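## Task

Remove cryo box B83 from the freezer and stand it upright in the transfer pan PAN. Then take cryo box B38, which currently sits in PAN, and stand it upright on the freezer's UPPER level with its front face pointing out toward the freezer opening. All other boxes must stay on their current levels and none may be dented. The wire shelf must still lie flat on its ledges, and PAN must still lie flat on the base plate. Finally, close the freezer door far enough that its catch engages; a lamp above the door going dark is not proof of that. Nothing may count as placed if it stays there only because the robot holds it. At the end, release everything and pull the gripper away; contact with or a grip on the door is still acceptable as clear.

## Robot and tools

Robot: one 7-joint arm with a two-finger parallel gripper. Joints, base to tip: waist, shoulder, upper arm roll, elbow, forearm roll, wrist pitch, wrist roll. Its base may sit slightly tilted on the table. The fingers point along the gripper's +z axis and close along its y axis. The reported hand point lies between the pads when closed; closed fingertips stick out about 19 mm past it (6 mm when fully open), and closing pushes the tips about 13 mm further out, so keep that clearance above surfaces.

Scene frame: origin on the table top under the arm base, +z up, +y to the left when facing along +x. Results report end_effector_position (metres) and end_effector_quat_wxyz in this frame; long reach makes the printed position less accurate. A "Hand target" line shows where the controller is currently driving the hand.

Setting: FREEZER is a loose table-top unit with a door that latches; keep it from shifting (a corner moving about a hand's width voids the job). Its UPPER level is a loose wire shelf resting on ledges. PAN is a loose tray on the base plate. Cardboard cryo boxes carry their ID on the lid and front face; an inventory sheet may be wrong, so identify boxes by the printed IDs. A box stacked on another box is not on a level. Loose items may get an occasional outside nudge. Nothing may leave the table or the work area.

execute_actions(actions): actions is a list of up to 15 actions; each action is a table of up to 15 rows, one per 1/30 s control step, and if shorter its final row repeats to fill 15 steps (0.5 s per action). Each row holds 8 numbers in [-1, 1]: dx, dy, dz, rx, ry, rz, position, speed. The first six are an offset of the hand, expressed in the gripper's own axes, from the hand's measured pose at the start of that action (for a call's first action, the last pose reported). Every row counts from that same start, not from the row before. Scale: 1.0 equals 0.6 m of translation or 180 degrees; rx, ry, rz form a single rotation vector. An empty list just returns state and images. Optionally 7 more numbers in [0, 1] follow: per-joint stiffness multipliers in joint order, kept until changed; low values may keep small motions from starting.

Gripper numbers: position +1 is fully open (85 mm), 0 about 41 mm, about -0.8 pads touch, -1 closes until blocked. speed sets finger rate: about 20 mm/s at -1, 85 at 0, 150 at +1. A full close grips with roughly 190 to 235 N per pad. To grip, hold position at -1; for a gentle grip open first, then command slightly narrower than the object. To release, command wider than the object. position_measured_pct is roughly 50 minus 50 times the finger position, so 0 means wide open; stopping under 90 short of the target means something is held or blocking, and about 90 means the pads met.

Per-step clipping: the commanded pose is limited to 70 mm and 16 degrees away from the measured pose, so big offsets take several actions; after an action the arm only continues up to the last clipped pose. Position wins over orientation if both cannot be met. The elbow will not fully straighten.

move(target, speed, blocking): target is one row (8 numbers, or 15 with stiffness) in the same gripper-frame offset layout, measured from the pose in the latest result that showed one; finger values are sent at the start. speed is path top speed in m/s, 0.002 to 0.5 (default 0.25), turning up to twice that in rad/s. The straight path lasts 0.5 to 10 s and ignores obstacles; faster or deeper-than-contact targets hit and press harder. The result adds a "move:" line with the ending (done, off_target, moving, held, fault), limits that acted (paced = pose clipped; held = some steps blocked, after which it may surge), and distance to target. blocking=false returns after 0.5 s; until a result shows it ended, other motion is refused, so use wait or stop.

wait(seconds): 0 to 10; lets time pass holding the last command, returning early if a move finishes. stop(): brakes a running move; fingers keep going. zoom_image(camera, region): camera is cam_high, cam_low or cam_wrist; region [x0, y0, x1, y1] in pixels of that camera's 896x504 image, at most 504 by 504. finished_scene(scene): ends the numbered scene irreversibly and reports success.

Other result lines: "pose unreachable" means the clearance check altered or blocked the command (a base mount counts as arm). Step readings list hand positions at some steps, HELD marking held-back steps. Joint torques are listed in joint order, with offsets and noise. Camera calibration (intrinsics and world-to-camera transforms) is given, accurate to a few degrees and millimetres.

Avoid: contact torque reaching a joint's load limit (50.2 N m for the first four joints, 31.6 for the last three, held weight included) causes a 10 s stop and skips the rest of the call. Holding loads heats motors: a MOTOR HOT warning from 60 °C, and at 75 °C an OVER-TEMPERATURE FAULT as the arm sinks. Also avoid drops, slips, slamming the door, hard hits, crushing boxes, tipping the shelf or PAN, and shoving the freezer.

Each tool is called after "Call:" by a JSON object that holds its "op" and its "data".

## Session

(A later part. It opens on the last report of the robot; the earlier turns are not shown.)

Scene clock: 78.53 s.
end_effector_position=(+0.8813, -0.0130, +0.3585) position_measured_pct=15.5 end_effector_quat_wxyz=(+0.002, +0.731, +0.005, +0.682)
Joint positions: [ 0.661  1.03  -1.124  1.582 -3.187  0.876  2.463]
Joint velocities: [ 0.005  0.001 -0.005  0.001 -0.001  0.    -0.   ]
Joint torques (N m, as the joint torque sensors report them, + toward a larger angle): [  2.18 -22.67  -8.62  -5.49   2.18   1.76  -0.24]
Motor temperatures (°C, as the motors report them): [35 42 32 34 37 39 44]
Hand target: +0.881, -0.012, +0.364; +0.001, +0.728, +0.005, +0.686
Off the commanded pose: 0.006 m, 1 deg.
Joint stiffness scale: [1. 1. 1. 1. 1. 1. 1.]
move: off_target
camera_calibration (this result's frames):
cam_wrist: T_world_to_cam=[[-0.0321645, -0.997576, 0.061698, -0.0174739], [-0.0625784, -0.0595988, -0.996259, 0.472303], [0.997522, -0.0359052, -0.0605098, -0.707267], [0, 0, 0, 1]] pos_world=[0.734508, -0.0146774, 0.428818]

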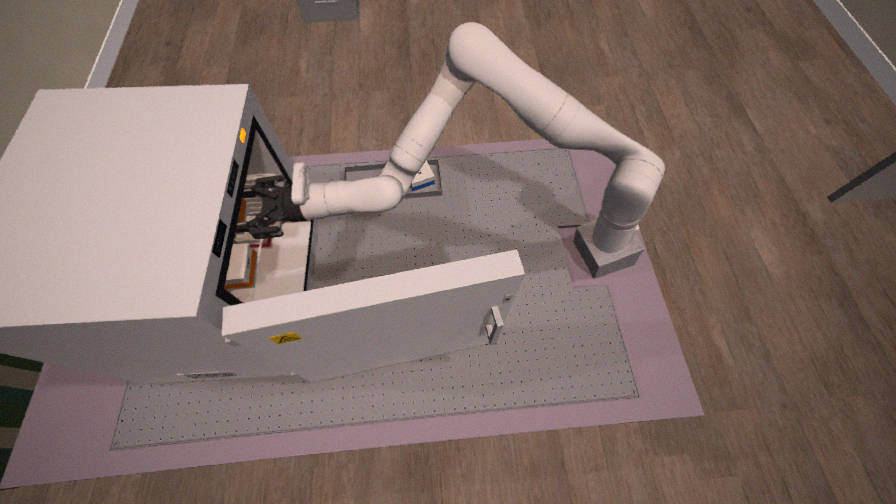

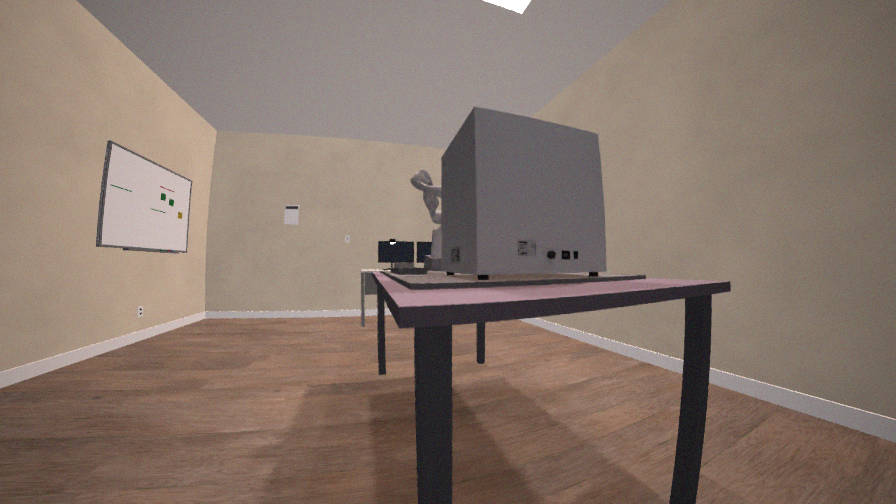

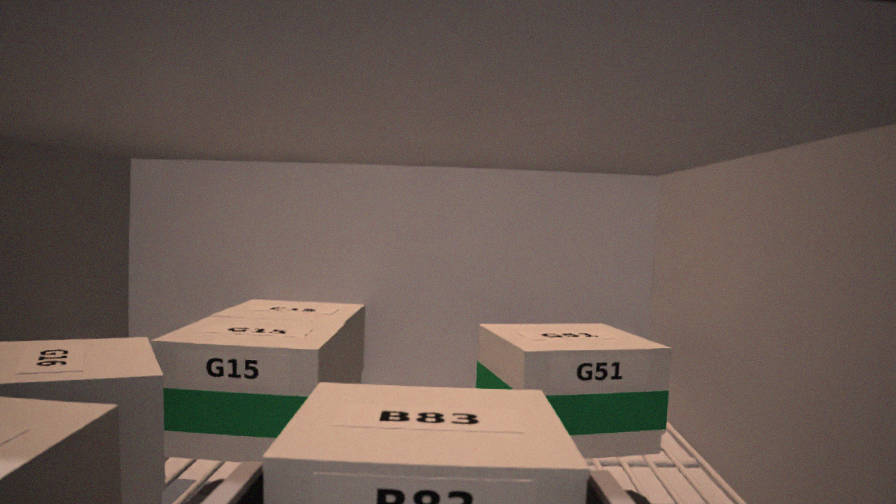

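Pull a bit more, regrip pitched.

Call:
{"op": "move", "data": {"target": [-0.003,0,-0.055,0,0,0,0.66,-1], "speed": 0.03}}

Call:
{"op": "move", "data": {"target": [0,0,0,0,0,0,1,-1]}}

Call:
{"op": "move", "data": {"target": [-0.003,0,0.05,0,-0.133,0,1,-1], "speed": 0.08}}

Call:
{"op": "move", "data": {"target": [0,0,0,0,0,0,0.64,-1]}}

Call:
{"op": "move", "data": {"target": [0.01,0,-0.04,0,0,0,0.64,-1], "speed": 0.03}}

Call:
{"op": "move", "data": {"target": [-0.15,0,-0.29,0,0,0,0.64,-1], "speed": 0.12}}

Call:
{"op": "move", "data": {"target": [-0.37,0.48,0.196,0,0,0,0.64,-1], "speed": 0.15}}

Scene clock: 80.13 s.
end_effector_position=(+0.8493, -0.0135, +0.3562) position_measured_pct=15.5 end_effector_quat_wxyz=(+0.004, +0.733, +0.006, +0.680)
Joint positions: [ 0.706  1.012 -1.144  1.702 -3.187  0.951  2.461]
Joint velocities: [ 0.005 -0.001 -0.005  0.005  0.002  0.    -0.001]
Joint torques (N m, as the joint torque sensors report them, + toward a larger angle): [  2.05 -19.95  -7.21  -4.44   1.68   1.34  -0.2 ]
Motor temperatures (°C, as the motors report them): [35 42 32 34 37 39 44]
Hand target: +0.848, -0.013, +0.359; +0.002, +0.731, +0.005, +0.682
Off the commanded pose: 0.003 m, 0 deg.
Joint stiffness scale: [1. 1. 1. 1. 1. 1. 1.]
move: done
camera_calibration (this result's frames):
cam_wrist: T_world_to_cam=[[-0.0325669, -0.997345, 0.0651327, -0.0197766], [-0.0682792, -0.0627949, -0.995688, 0.47258], [0.997135, -0.0368736, -0.0660529, -0.673295], [0, 0, 0, 1]] pos_world=[0.702989, -0.0148753, 0.427357]

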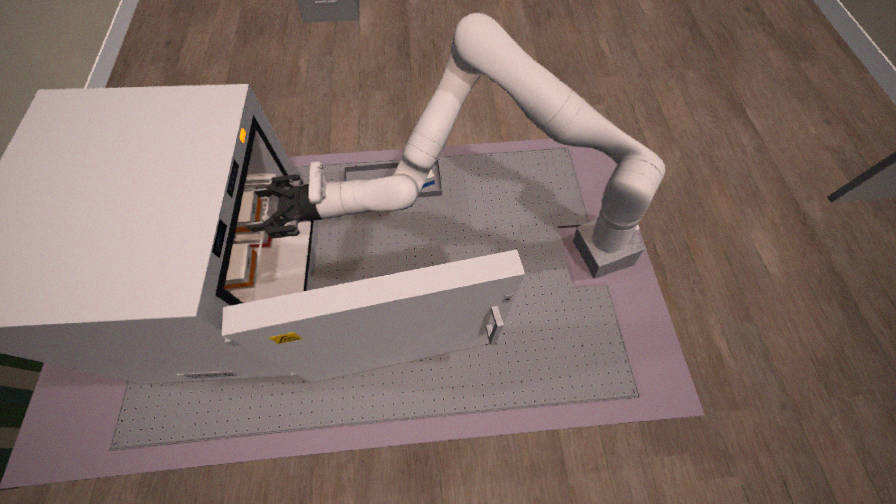

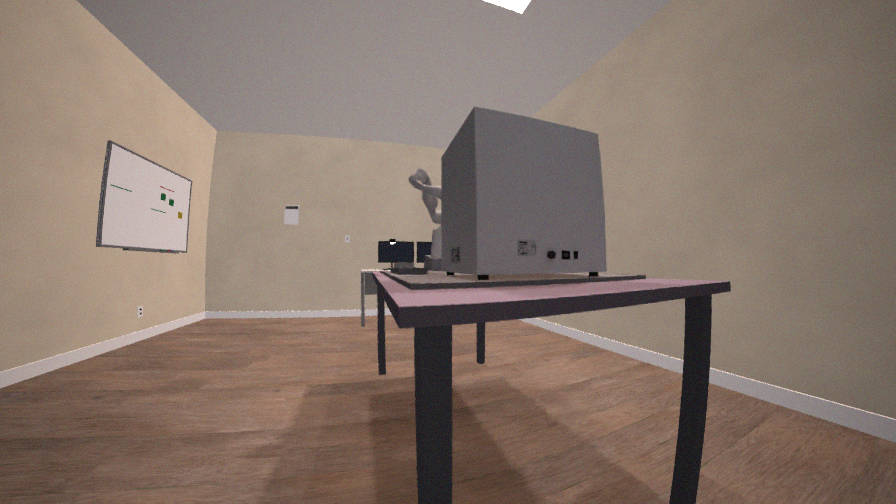

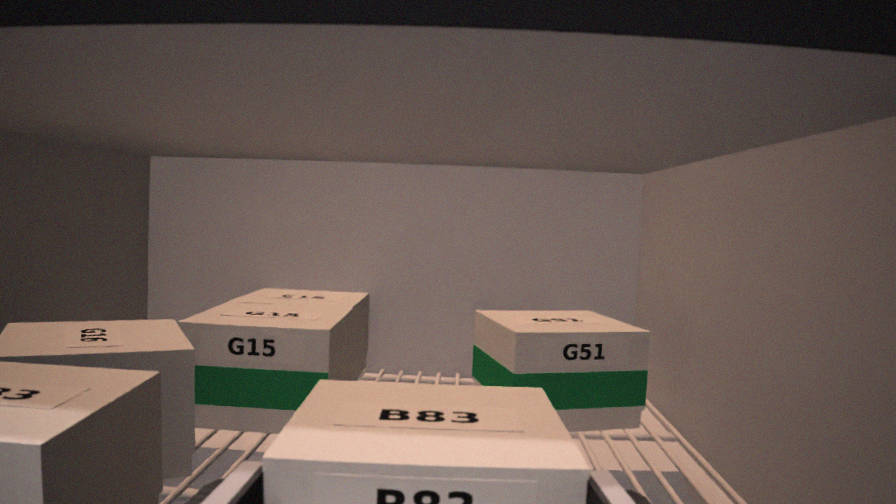

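Scene clock: 81.17 s.
end_effector_position=(+0.8493, -0.0135, +0.3562) position_measured_pct=0.0 end_effector_quat_wxyz=(+0.004, +0.733, +0.006, +0.680)
Joint positions: [ 0.706  1.012 -1.144  1.702 -3.187  0.951  2.461]
Joint velocities: [-0.     0.     0.    -0.001 -0.     0.    -0.001]
Joint torques (N m, as the joint torque sensors report them, + toward a larger angle): [  2.16 -20.78  -7.73  -5.16   2.04   1.57  -0.2 ]
Motor temperatures (°C, as the motors report them): [35 42 32 34 37 39 44]
Hand target: +0.849, -0.013, +0.356; +0.004, +0.733, +0.006, +0.680
Off the commanded pose: 0.000 m, 0 deg.
Joint stiffness scale: [1. 1. 1. 1. 1. 1. 1.]
move: done
camera_calibration (this result's frames):
cam_wrist: T_world_to_cam=[[-0.0325728, -0.997346, 0.0651119, -0.0197779], [-0.0682827, -0.0627737, -0.995689, 0.472588], [0.997134, -0.0368784, -0.0660568, -0.673283], [0, 0, 0, 1]] pos_world=[0.702978, -0.0148889, 0.427363]

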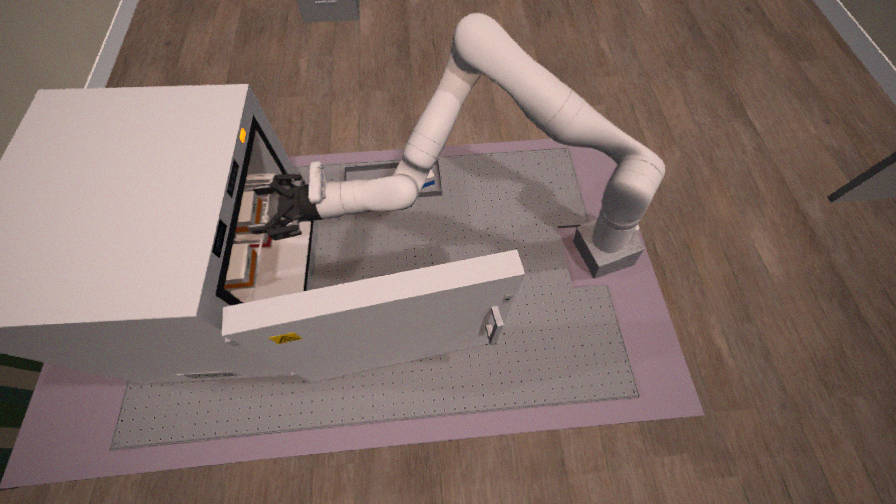

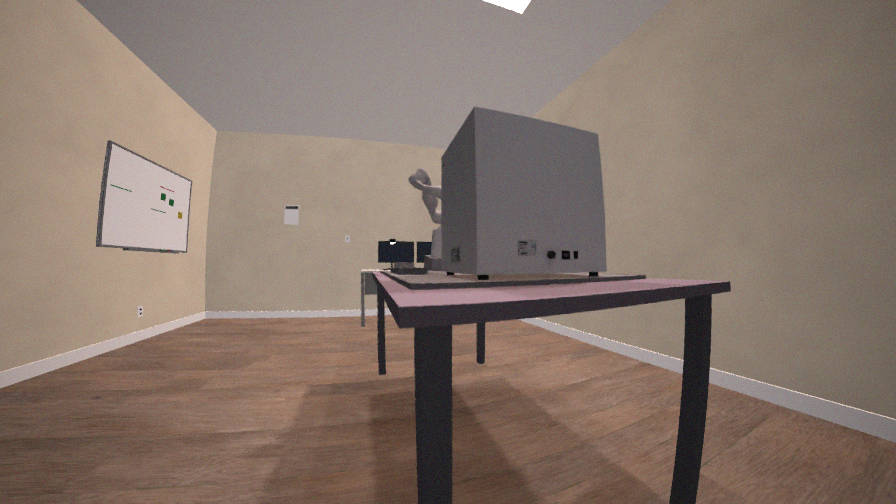

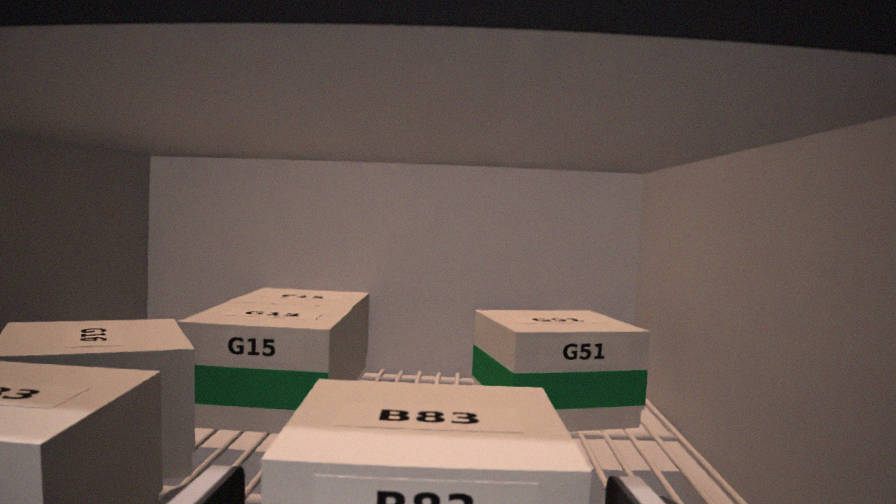

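Scene clock: 84.37 s.
end_effector_position=(+0.8785, -0.0141, +0.3509) position_measured_pct=0.0 end_effector_quat_wxyz=(+0.005, +0.858, +0.003, +0.513)
Joint positions: [ 0.525  0.715 -0.818  1.408 -4.163  0.359  2.967]
Joint velocities: [-0.    -0.     0.    -0.001 -0.001 -0.001  0.005]
Joint torques (N m, as the joint torque sensors report them, + toward a larger angle): [  1.65 -22.49  -4.33  -8.91   1.36   0.24  -0.33]
Motor temperatures (°C, as the motors report them): [35 42 32 34 37 39 44]
Hand target: +0.879, -0.014, +0.353; +0.005, +0.858, +0.005, +0.514
Off the commanded pose: 0.002 m, 0 deg.
Joint stiffness scale: [1. 1. 1. 1. 1. 1. 1.]
move: done
camera_calibration (this result's frames):
cam_wrist: T_world_to_cam=[[-0.0114648, -0.997221, 0.0736147, -0.0406099], [-0.46621, -0.0597972, -0.882651, 0.779242], [0.8846, -0.0444394, -0.464229, -0.464302], [0, 0, 0, 1]] pos_world=[0.773547, -0.0145338, 0.475246]

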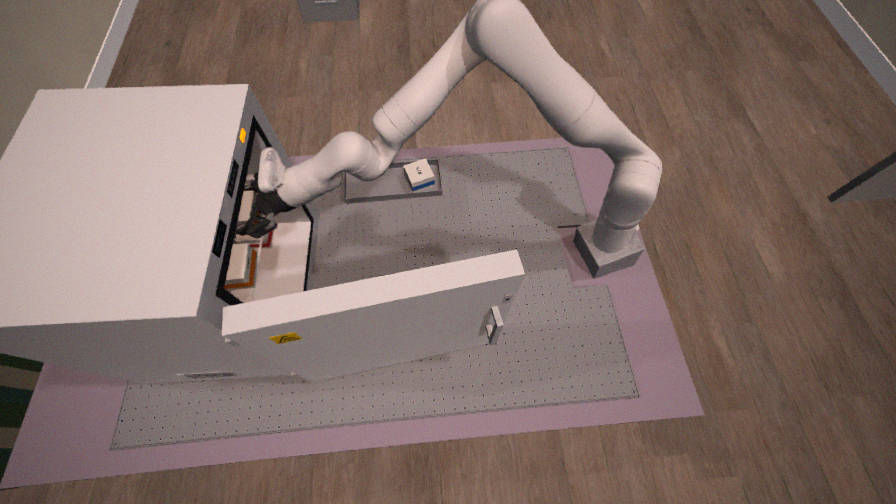

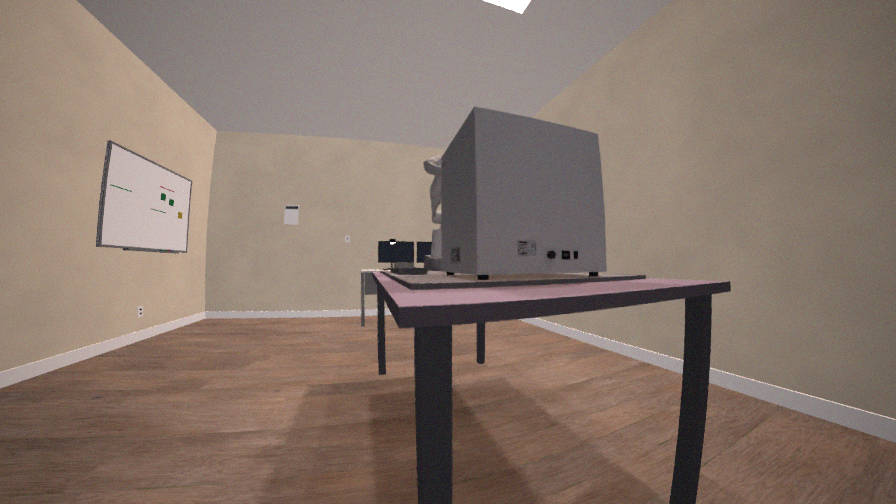

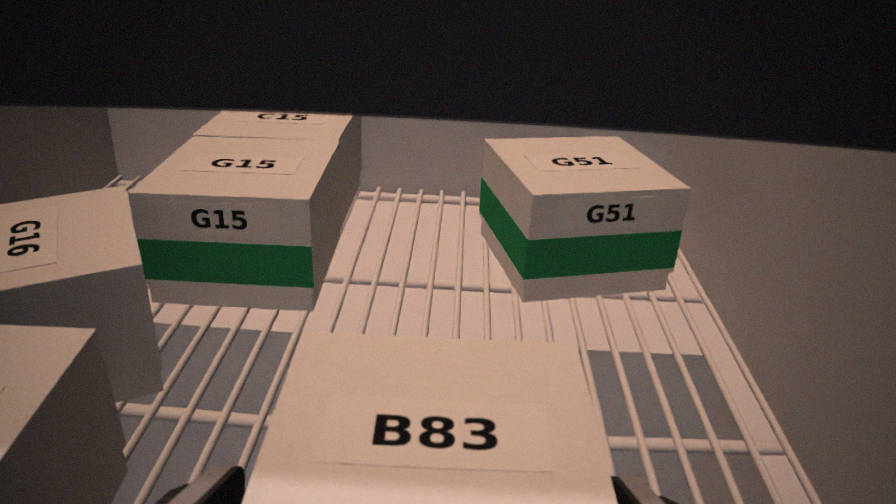

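Scene clock: 85.43 s.
end_effector_position=(+0.8785, -0.0141, +0.3509) position_measured_pct=15.9 end_effector_quat_wxyz=(+0.005, +0.858, +0.003, +0.513)
Joint positions: [ 0.525  0.715 -0.818  1.408 -4.163  0.359  2.967]
Joint velocities: [-0.     0.    -0.     0.001 -0.001  0.001 -0.001]
Joint torques (N m, as the joint torque sensors report them, + toward a larger angle): [  1.83 -20.25  -4.1   -7.64   0.89   0.21  -0.16]
Motor temperatures (°C, as the motors report them): [35 42 32 34 37 39 44]
Hand target: +0.879, -0.014, +0.351; +0.005, +0.858, +0.003, +0.513
Off the commanded pose: 0.000 m, 0 deg.
Joint stiffness scale: [1. 1. 1. 1. 1. 1. 1.]
move: done
camera_calibration (this result's frames):
cam_wrist: T_world_to_cam=[[-0.0114476, -0.997219, 0.073647, -0.0406319], [-0.4662, -0.0598344, -0.882654, 0.779246], [0.884605, -0.0444385, -0.464219, -0.464306], [0, 0, 0, 1]] pos_world=[0.773547, -0.0145262, 0.475258]

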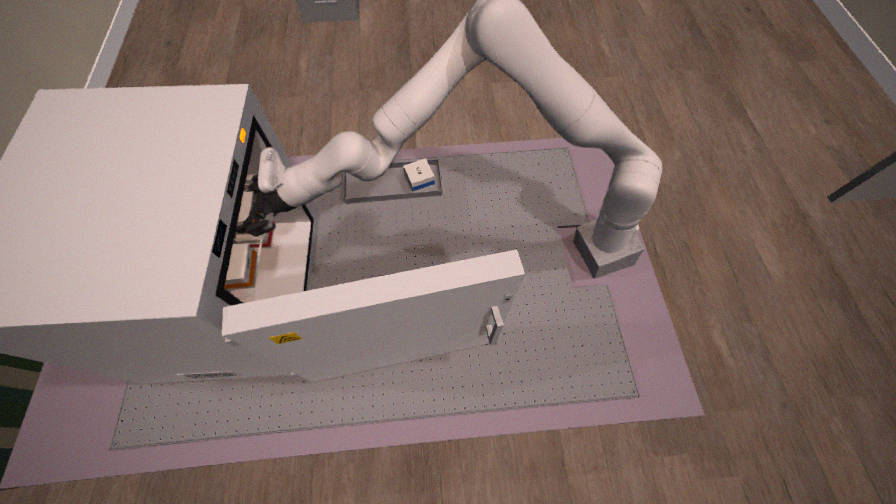

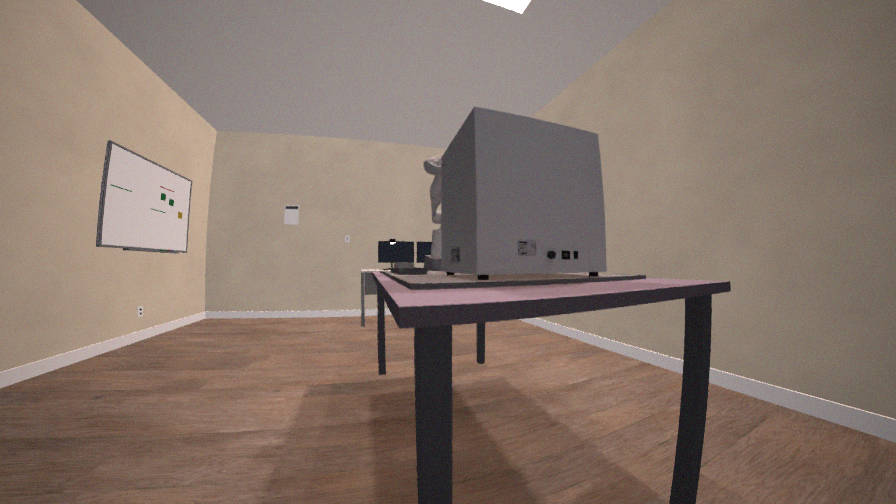

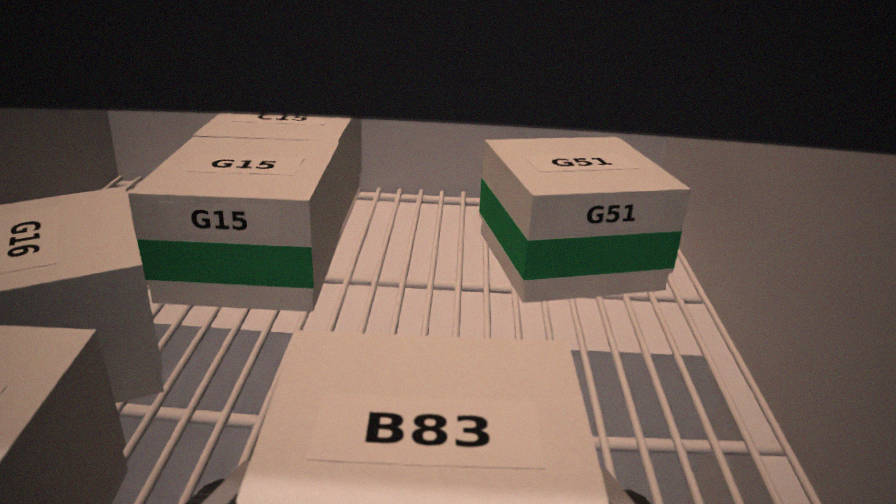

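Scene clock: 86.63 s.
end_effector_position=(+0.8616, -0.0165, +0.3663) position_measured_pct=15.9 end_effector_quat_wxyz=(+0.010, +0.858, +0.006, +0.514)
Joint positions: [ 0.556  0.663 -0.829  1.465 -4.163  0.359  2.949]
Joint velocities: [ 0.002 -0.004 -0.     0.001  0.    -0.    -0.002]
Joint torques (N m, as the joint torque sensors report them, + toward a larger angle): [  1.84 -21.64  -4.44  -9.61   1.26   0.34  -0.26]
Motor temperatures (°C, as the motors report them): [35 42 32 34 37 39 44]
Hand target: +0.860, -0.014, +0.368; +0.005, +0.858, +0.003, +0.513
Off the commanded pose: 0.003 m, 1 deg.
Joint stiffness scale: [1. 1. 1. 1. 1. 1. 1.]
move: done
camera_calibration (this result's frames):
cam_wrist: T_world_to_cam=[[-0.0111966, -0.996295, 0.085274, -0.0487975], [-0.465415, -0.0702864, -0.882298, 0.783826], [0.885022, -0.0495665, -0.462903, -0.443201], [0, 0, 0, 1]] pos_world=[0.7565, -0.0154923, 0.490569]

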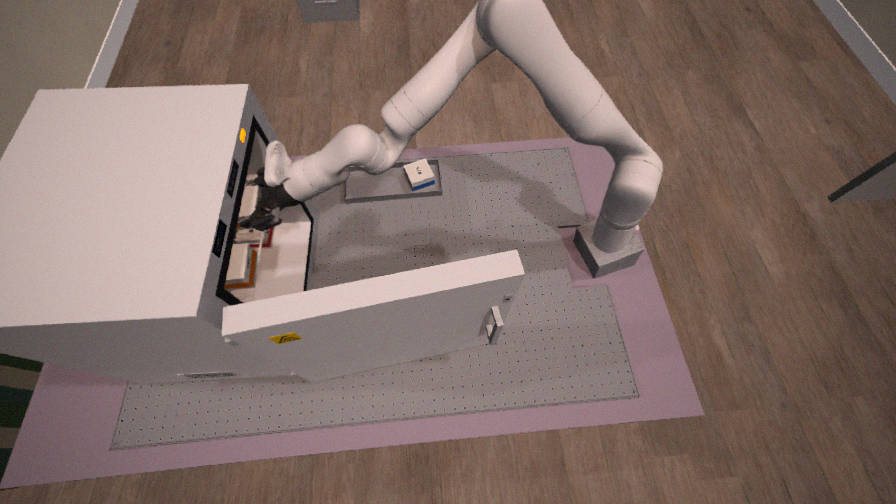

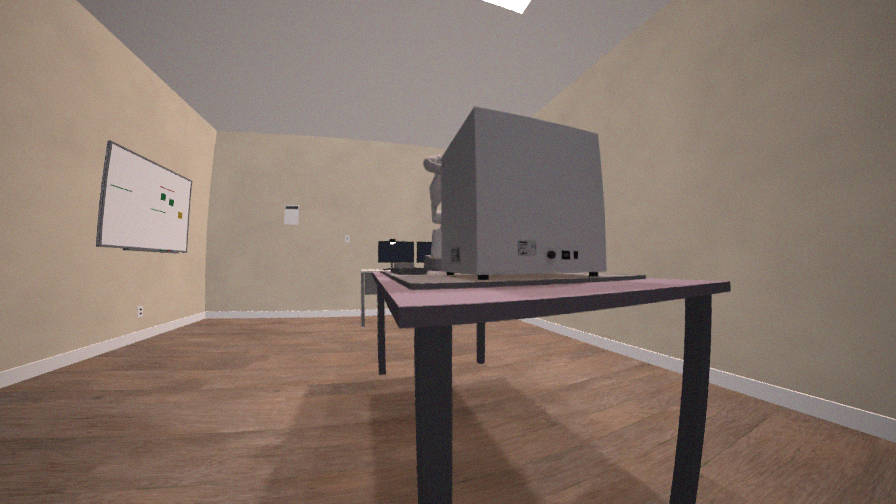

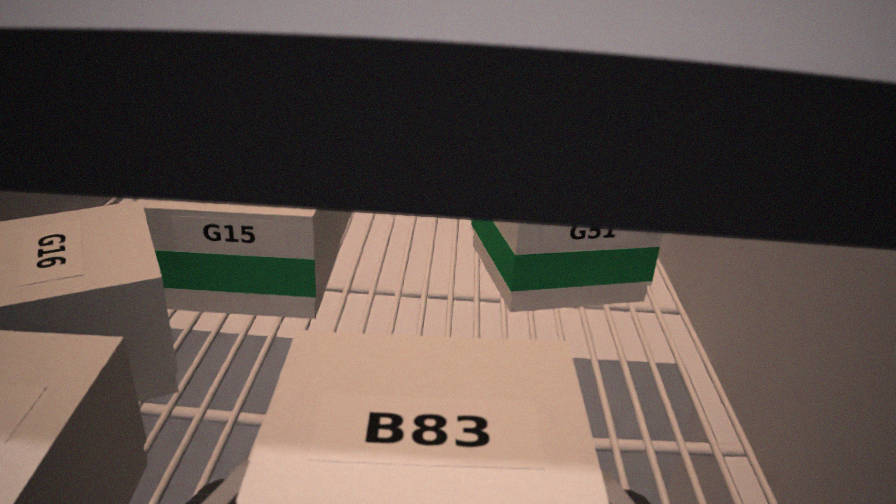

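Scene clock: 88.87 s.
end_effector_position=(+0.6659, -0.0175, +0.3667) position_measured_pct=15.9 end_effector_quat_wxyz=(+0.009, +0.860, +0.004, +0.510)
Joint positions: [ 1.018  0.425 -1.2    2.128 -3.695  0.572  2.352]
Joint velocities: [ 0.009  0.    -0.007  0.001 -0.002  0.002  0.001]
Joint torques (N m, as the joint torque sensors report them, + toward a larger angle): [  1.33 -11.84  -3.8   -7.68   1.24   1.8   -0.3 ]
Motor temperatures (°C, as the motors report them): [35 42 32 34 37 39 44]
Hand target: +0.666, -0.016, +0.369; +0.010, +0.858, +0.006, +0.513
Off the commanded pose: 0.003 m, 1 deg.
Joint stiffness scale: [1. 1. 1. 1. 1. 1. 1.]
move: done
camera_calibration (this result's frames):
cam_wrist: T_world_to_cam=[[-0.0132241, -0.99655, 0.0819308, -0.0494289], [-0.472659, -0.0659756, -0.878773, 0.696614], [0.881146, -0.0503462, -0.470156, -0.264663], [0, 0, 0, 1]] pos_world=[0.561814, -0.0166236, 0.491782]

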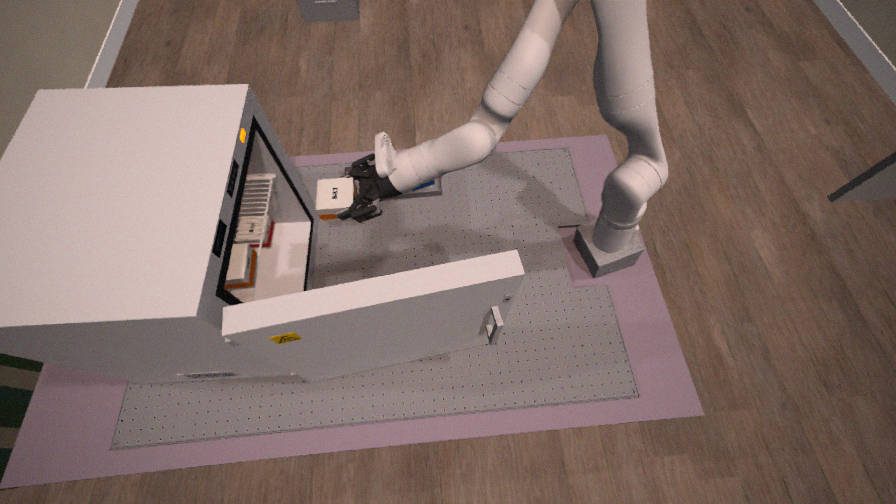

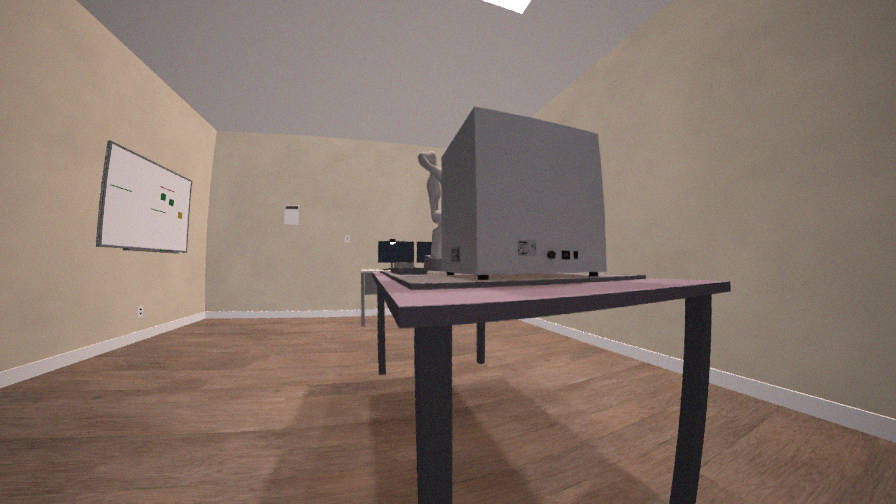

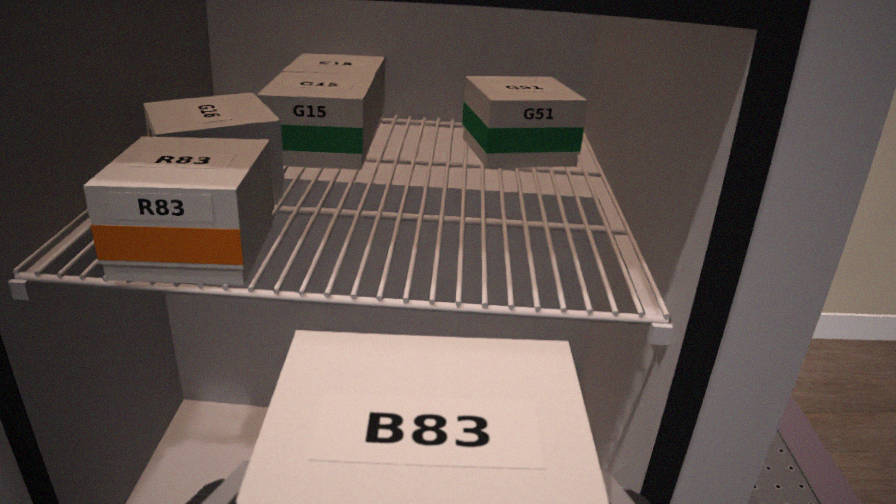

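Scene clock: 91.97 s.
end_effector_position=(+0.6608, -0.3112, +0.1205) position_measured_pct=15.9 end_effector_quat_wxyz=(+0.011, +0.861, +0.004, +0.508)
Joint positions: [ 1.341  1.315 -1.043  1.731 -2.711  0.368  2.35 ]
Joint velocities: [ 0.003  0.008 -0.003 -0.     0.001 -0.001  0.   ]
Joint torques (N m, as the joint torque sensors report them, + toward a larger angle): [  4.2  -20.32  -8.85  -2.51   0.78   1.83  -0.1 ]
Motor temperatures (°C, as the motors report them): [35 42 32 34 37 39 44]
Hand target: +0.661, -0.311, +0.121; +0.010, +0.861, +0.005, +0.509
Off the commanded pose: 0.002 m, 0 deg.
Joint stiffness scale: [1. 1. 1. 1. 1. 1. 1.]
move: done
camera_calibration (this result's frames):
cam_wrist: T_world_to_cam=[[-0.015458, -0.996211, 0.0855834, -0.320938], [-0.476252, -0.0679249, -0.876681, 0.459939], [0.879173, -0.054311, -0.473398, -0.390259], [0, 0, 0, 1]] pos_world=[0.557191, -0.309676, 0.245939]

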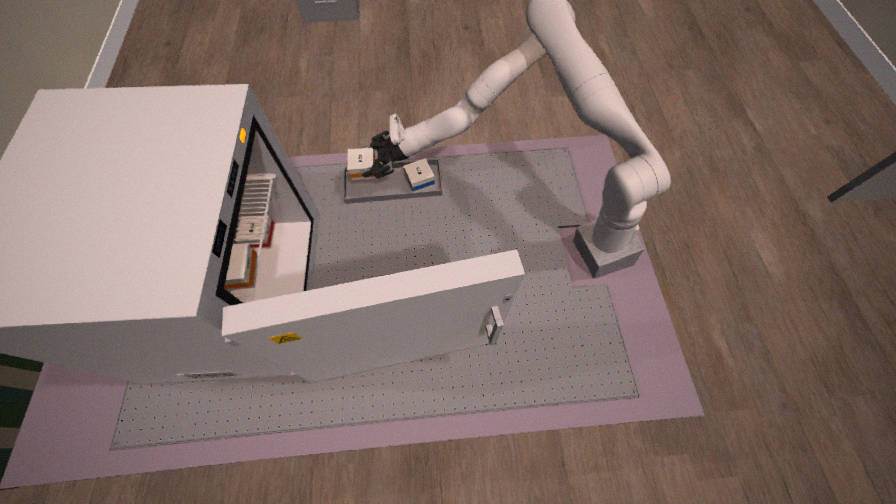

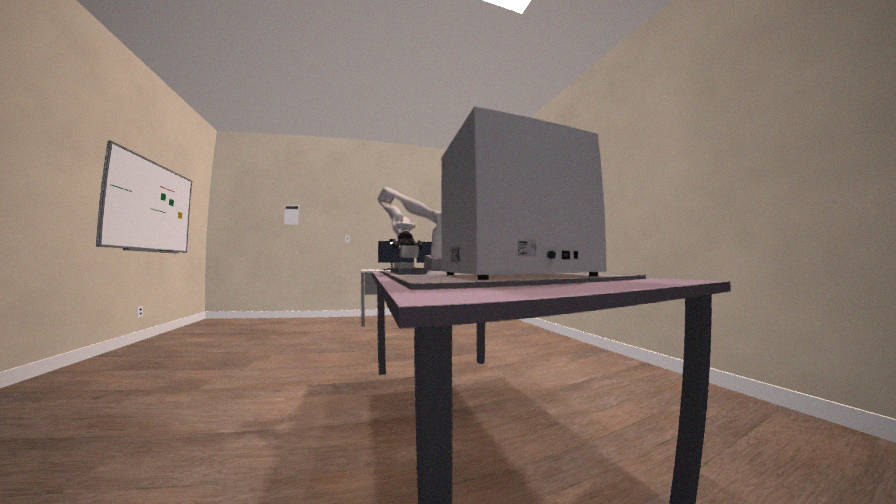

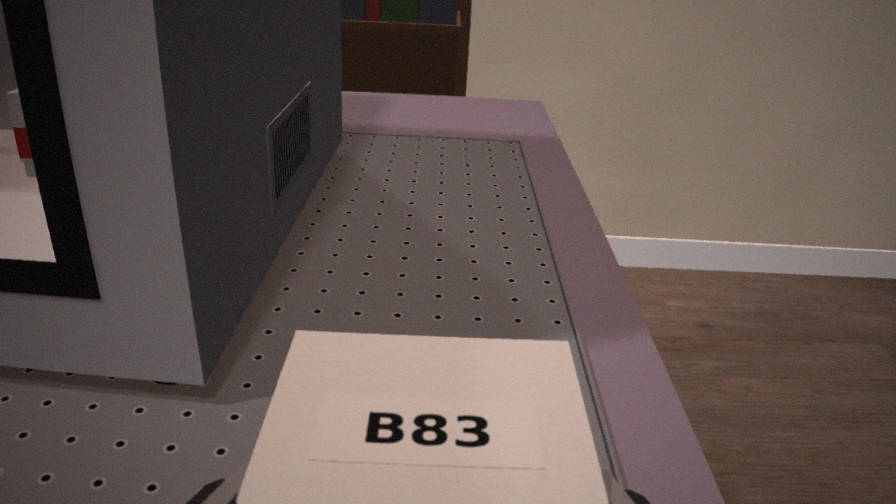

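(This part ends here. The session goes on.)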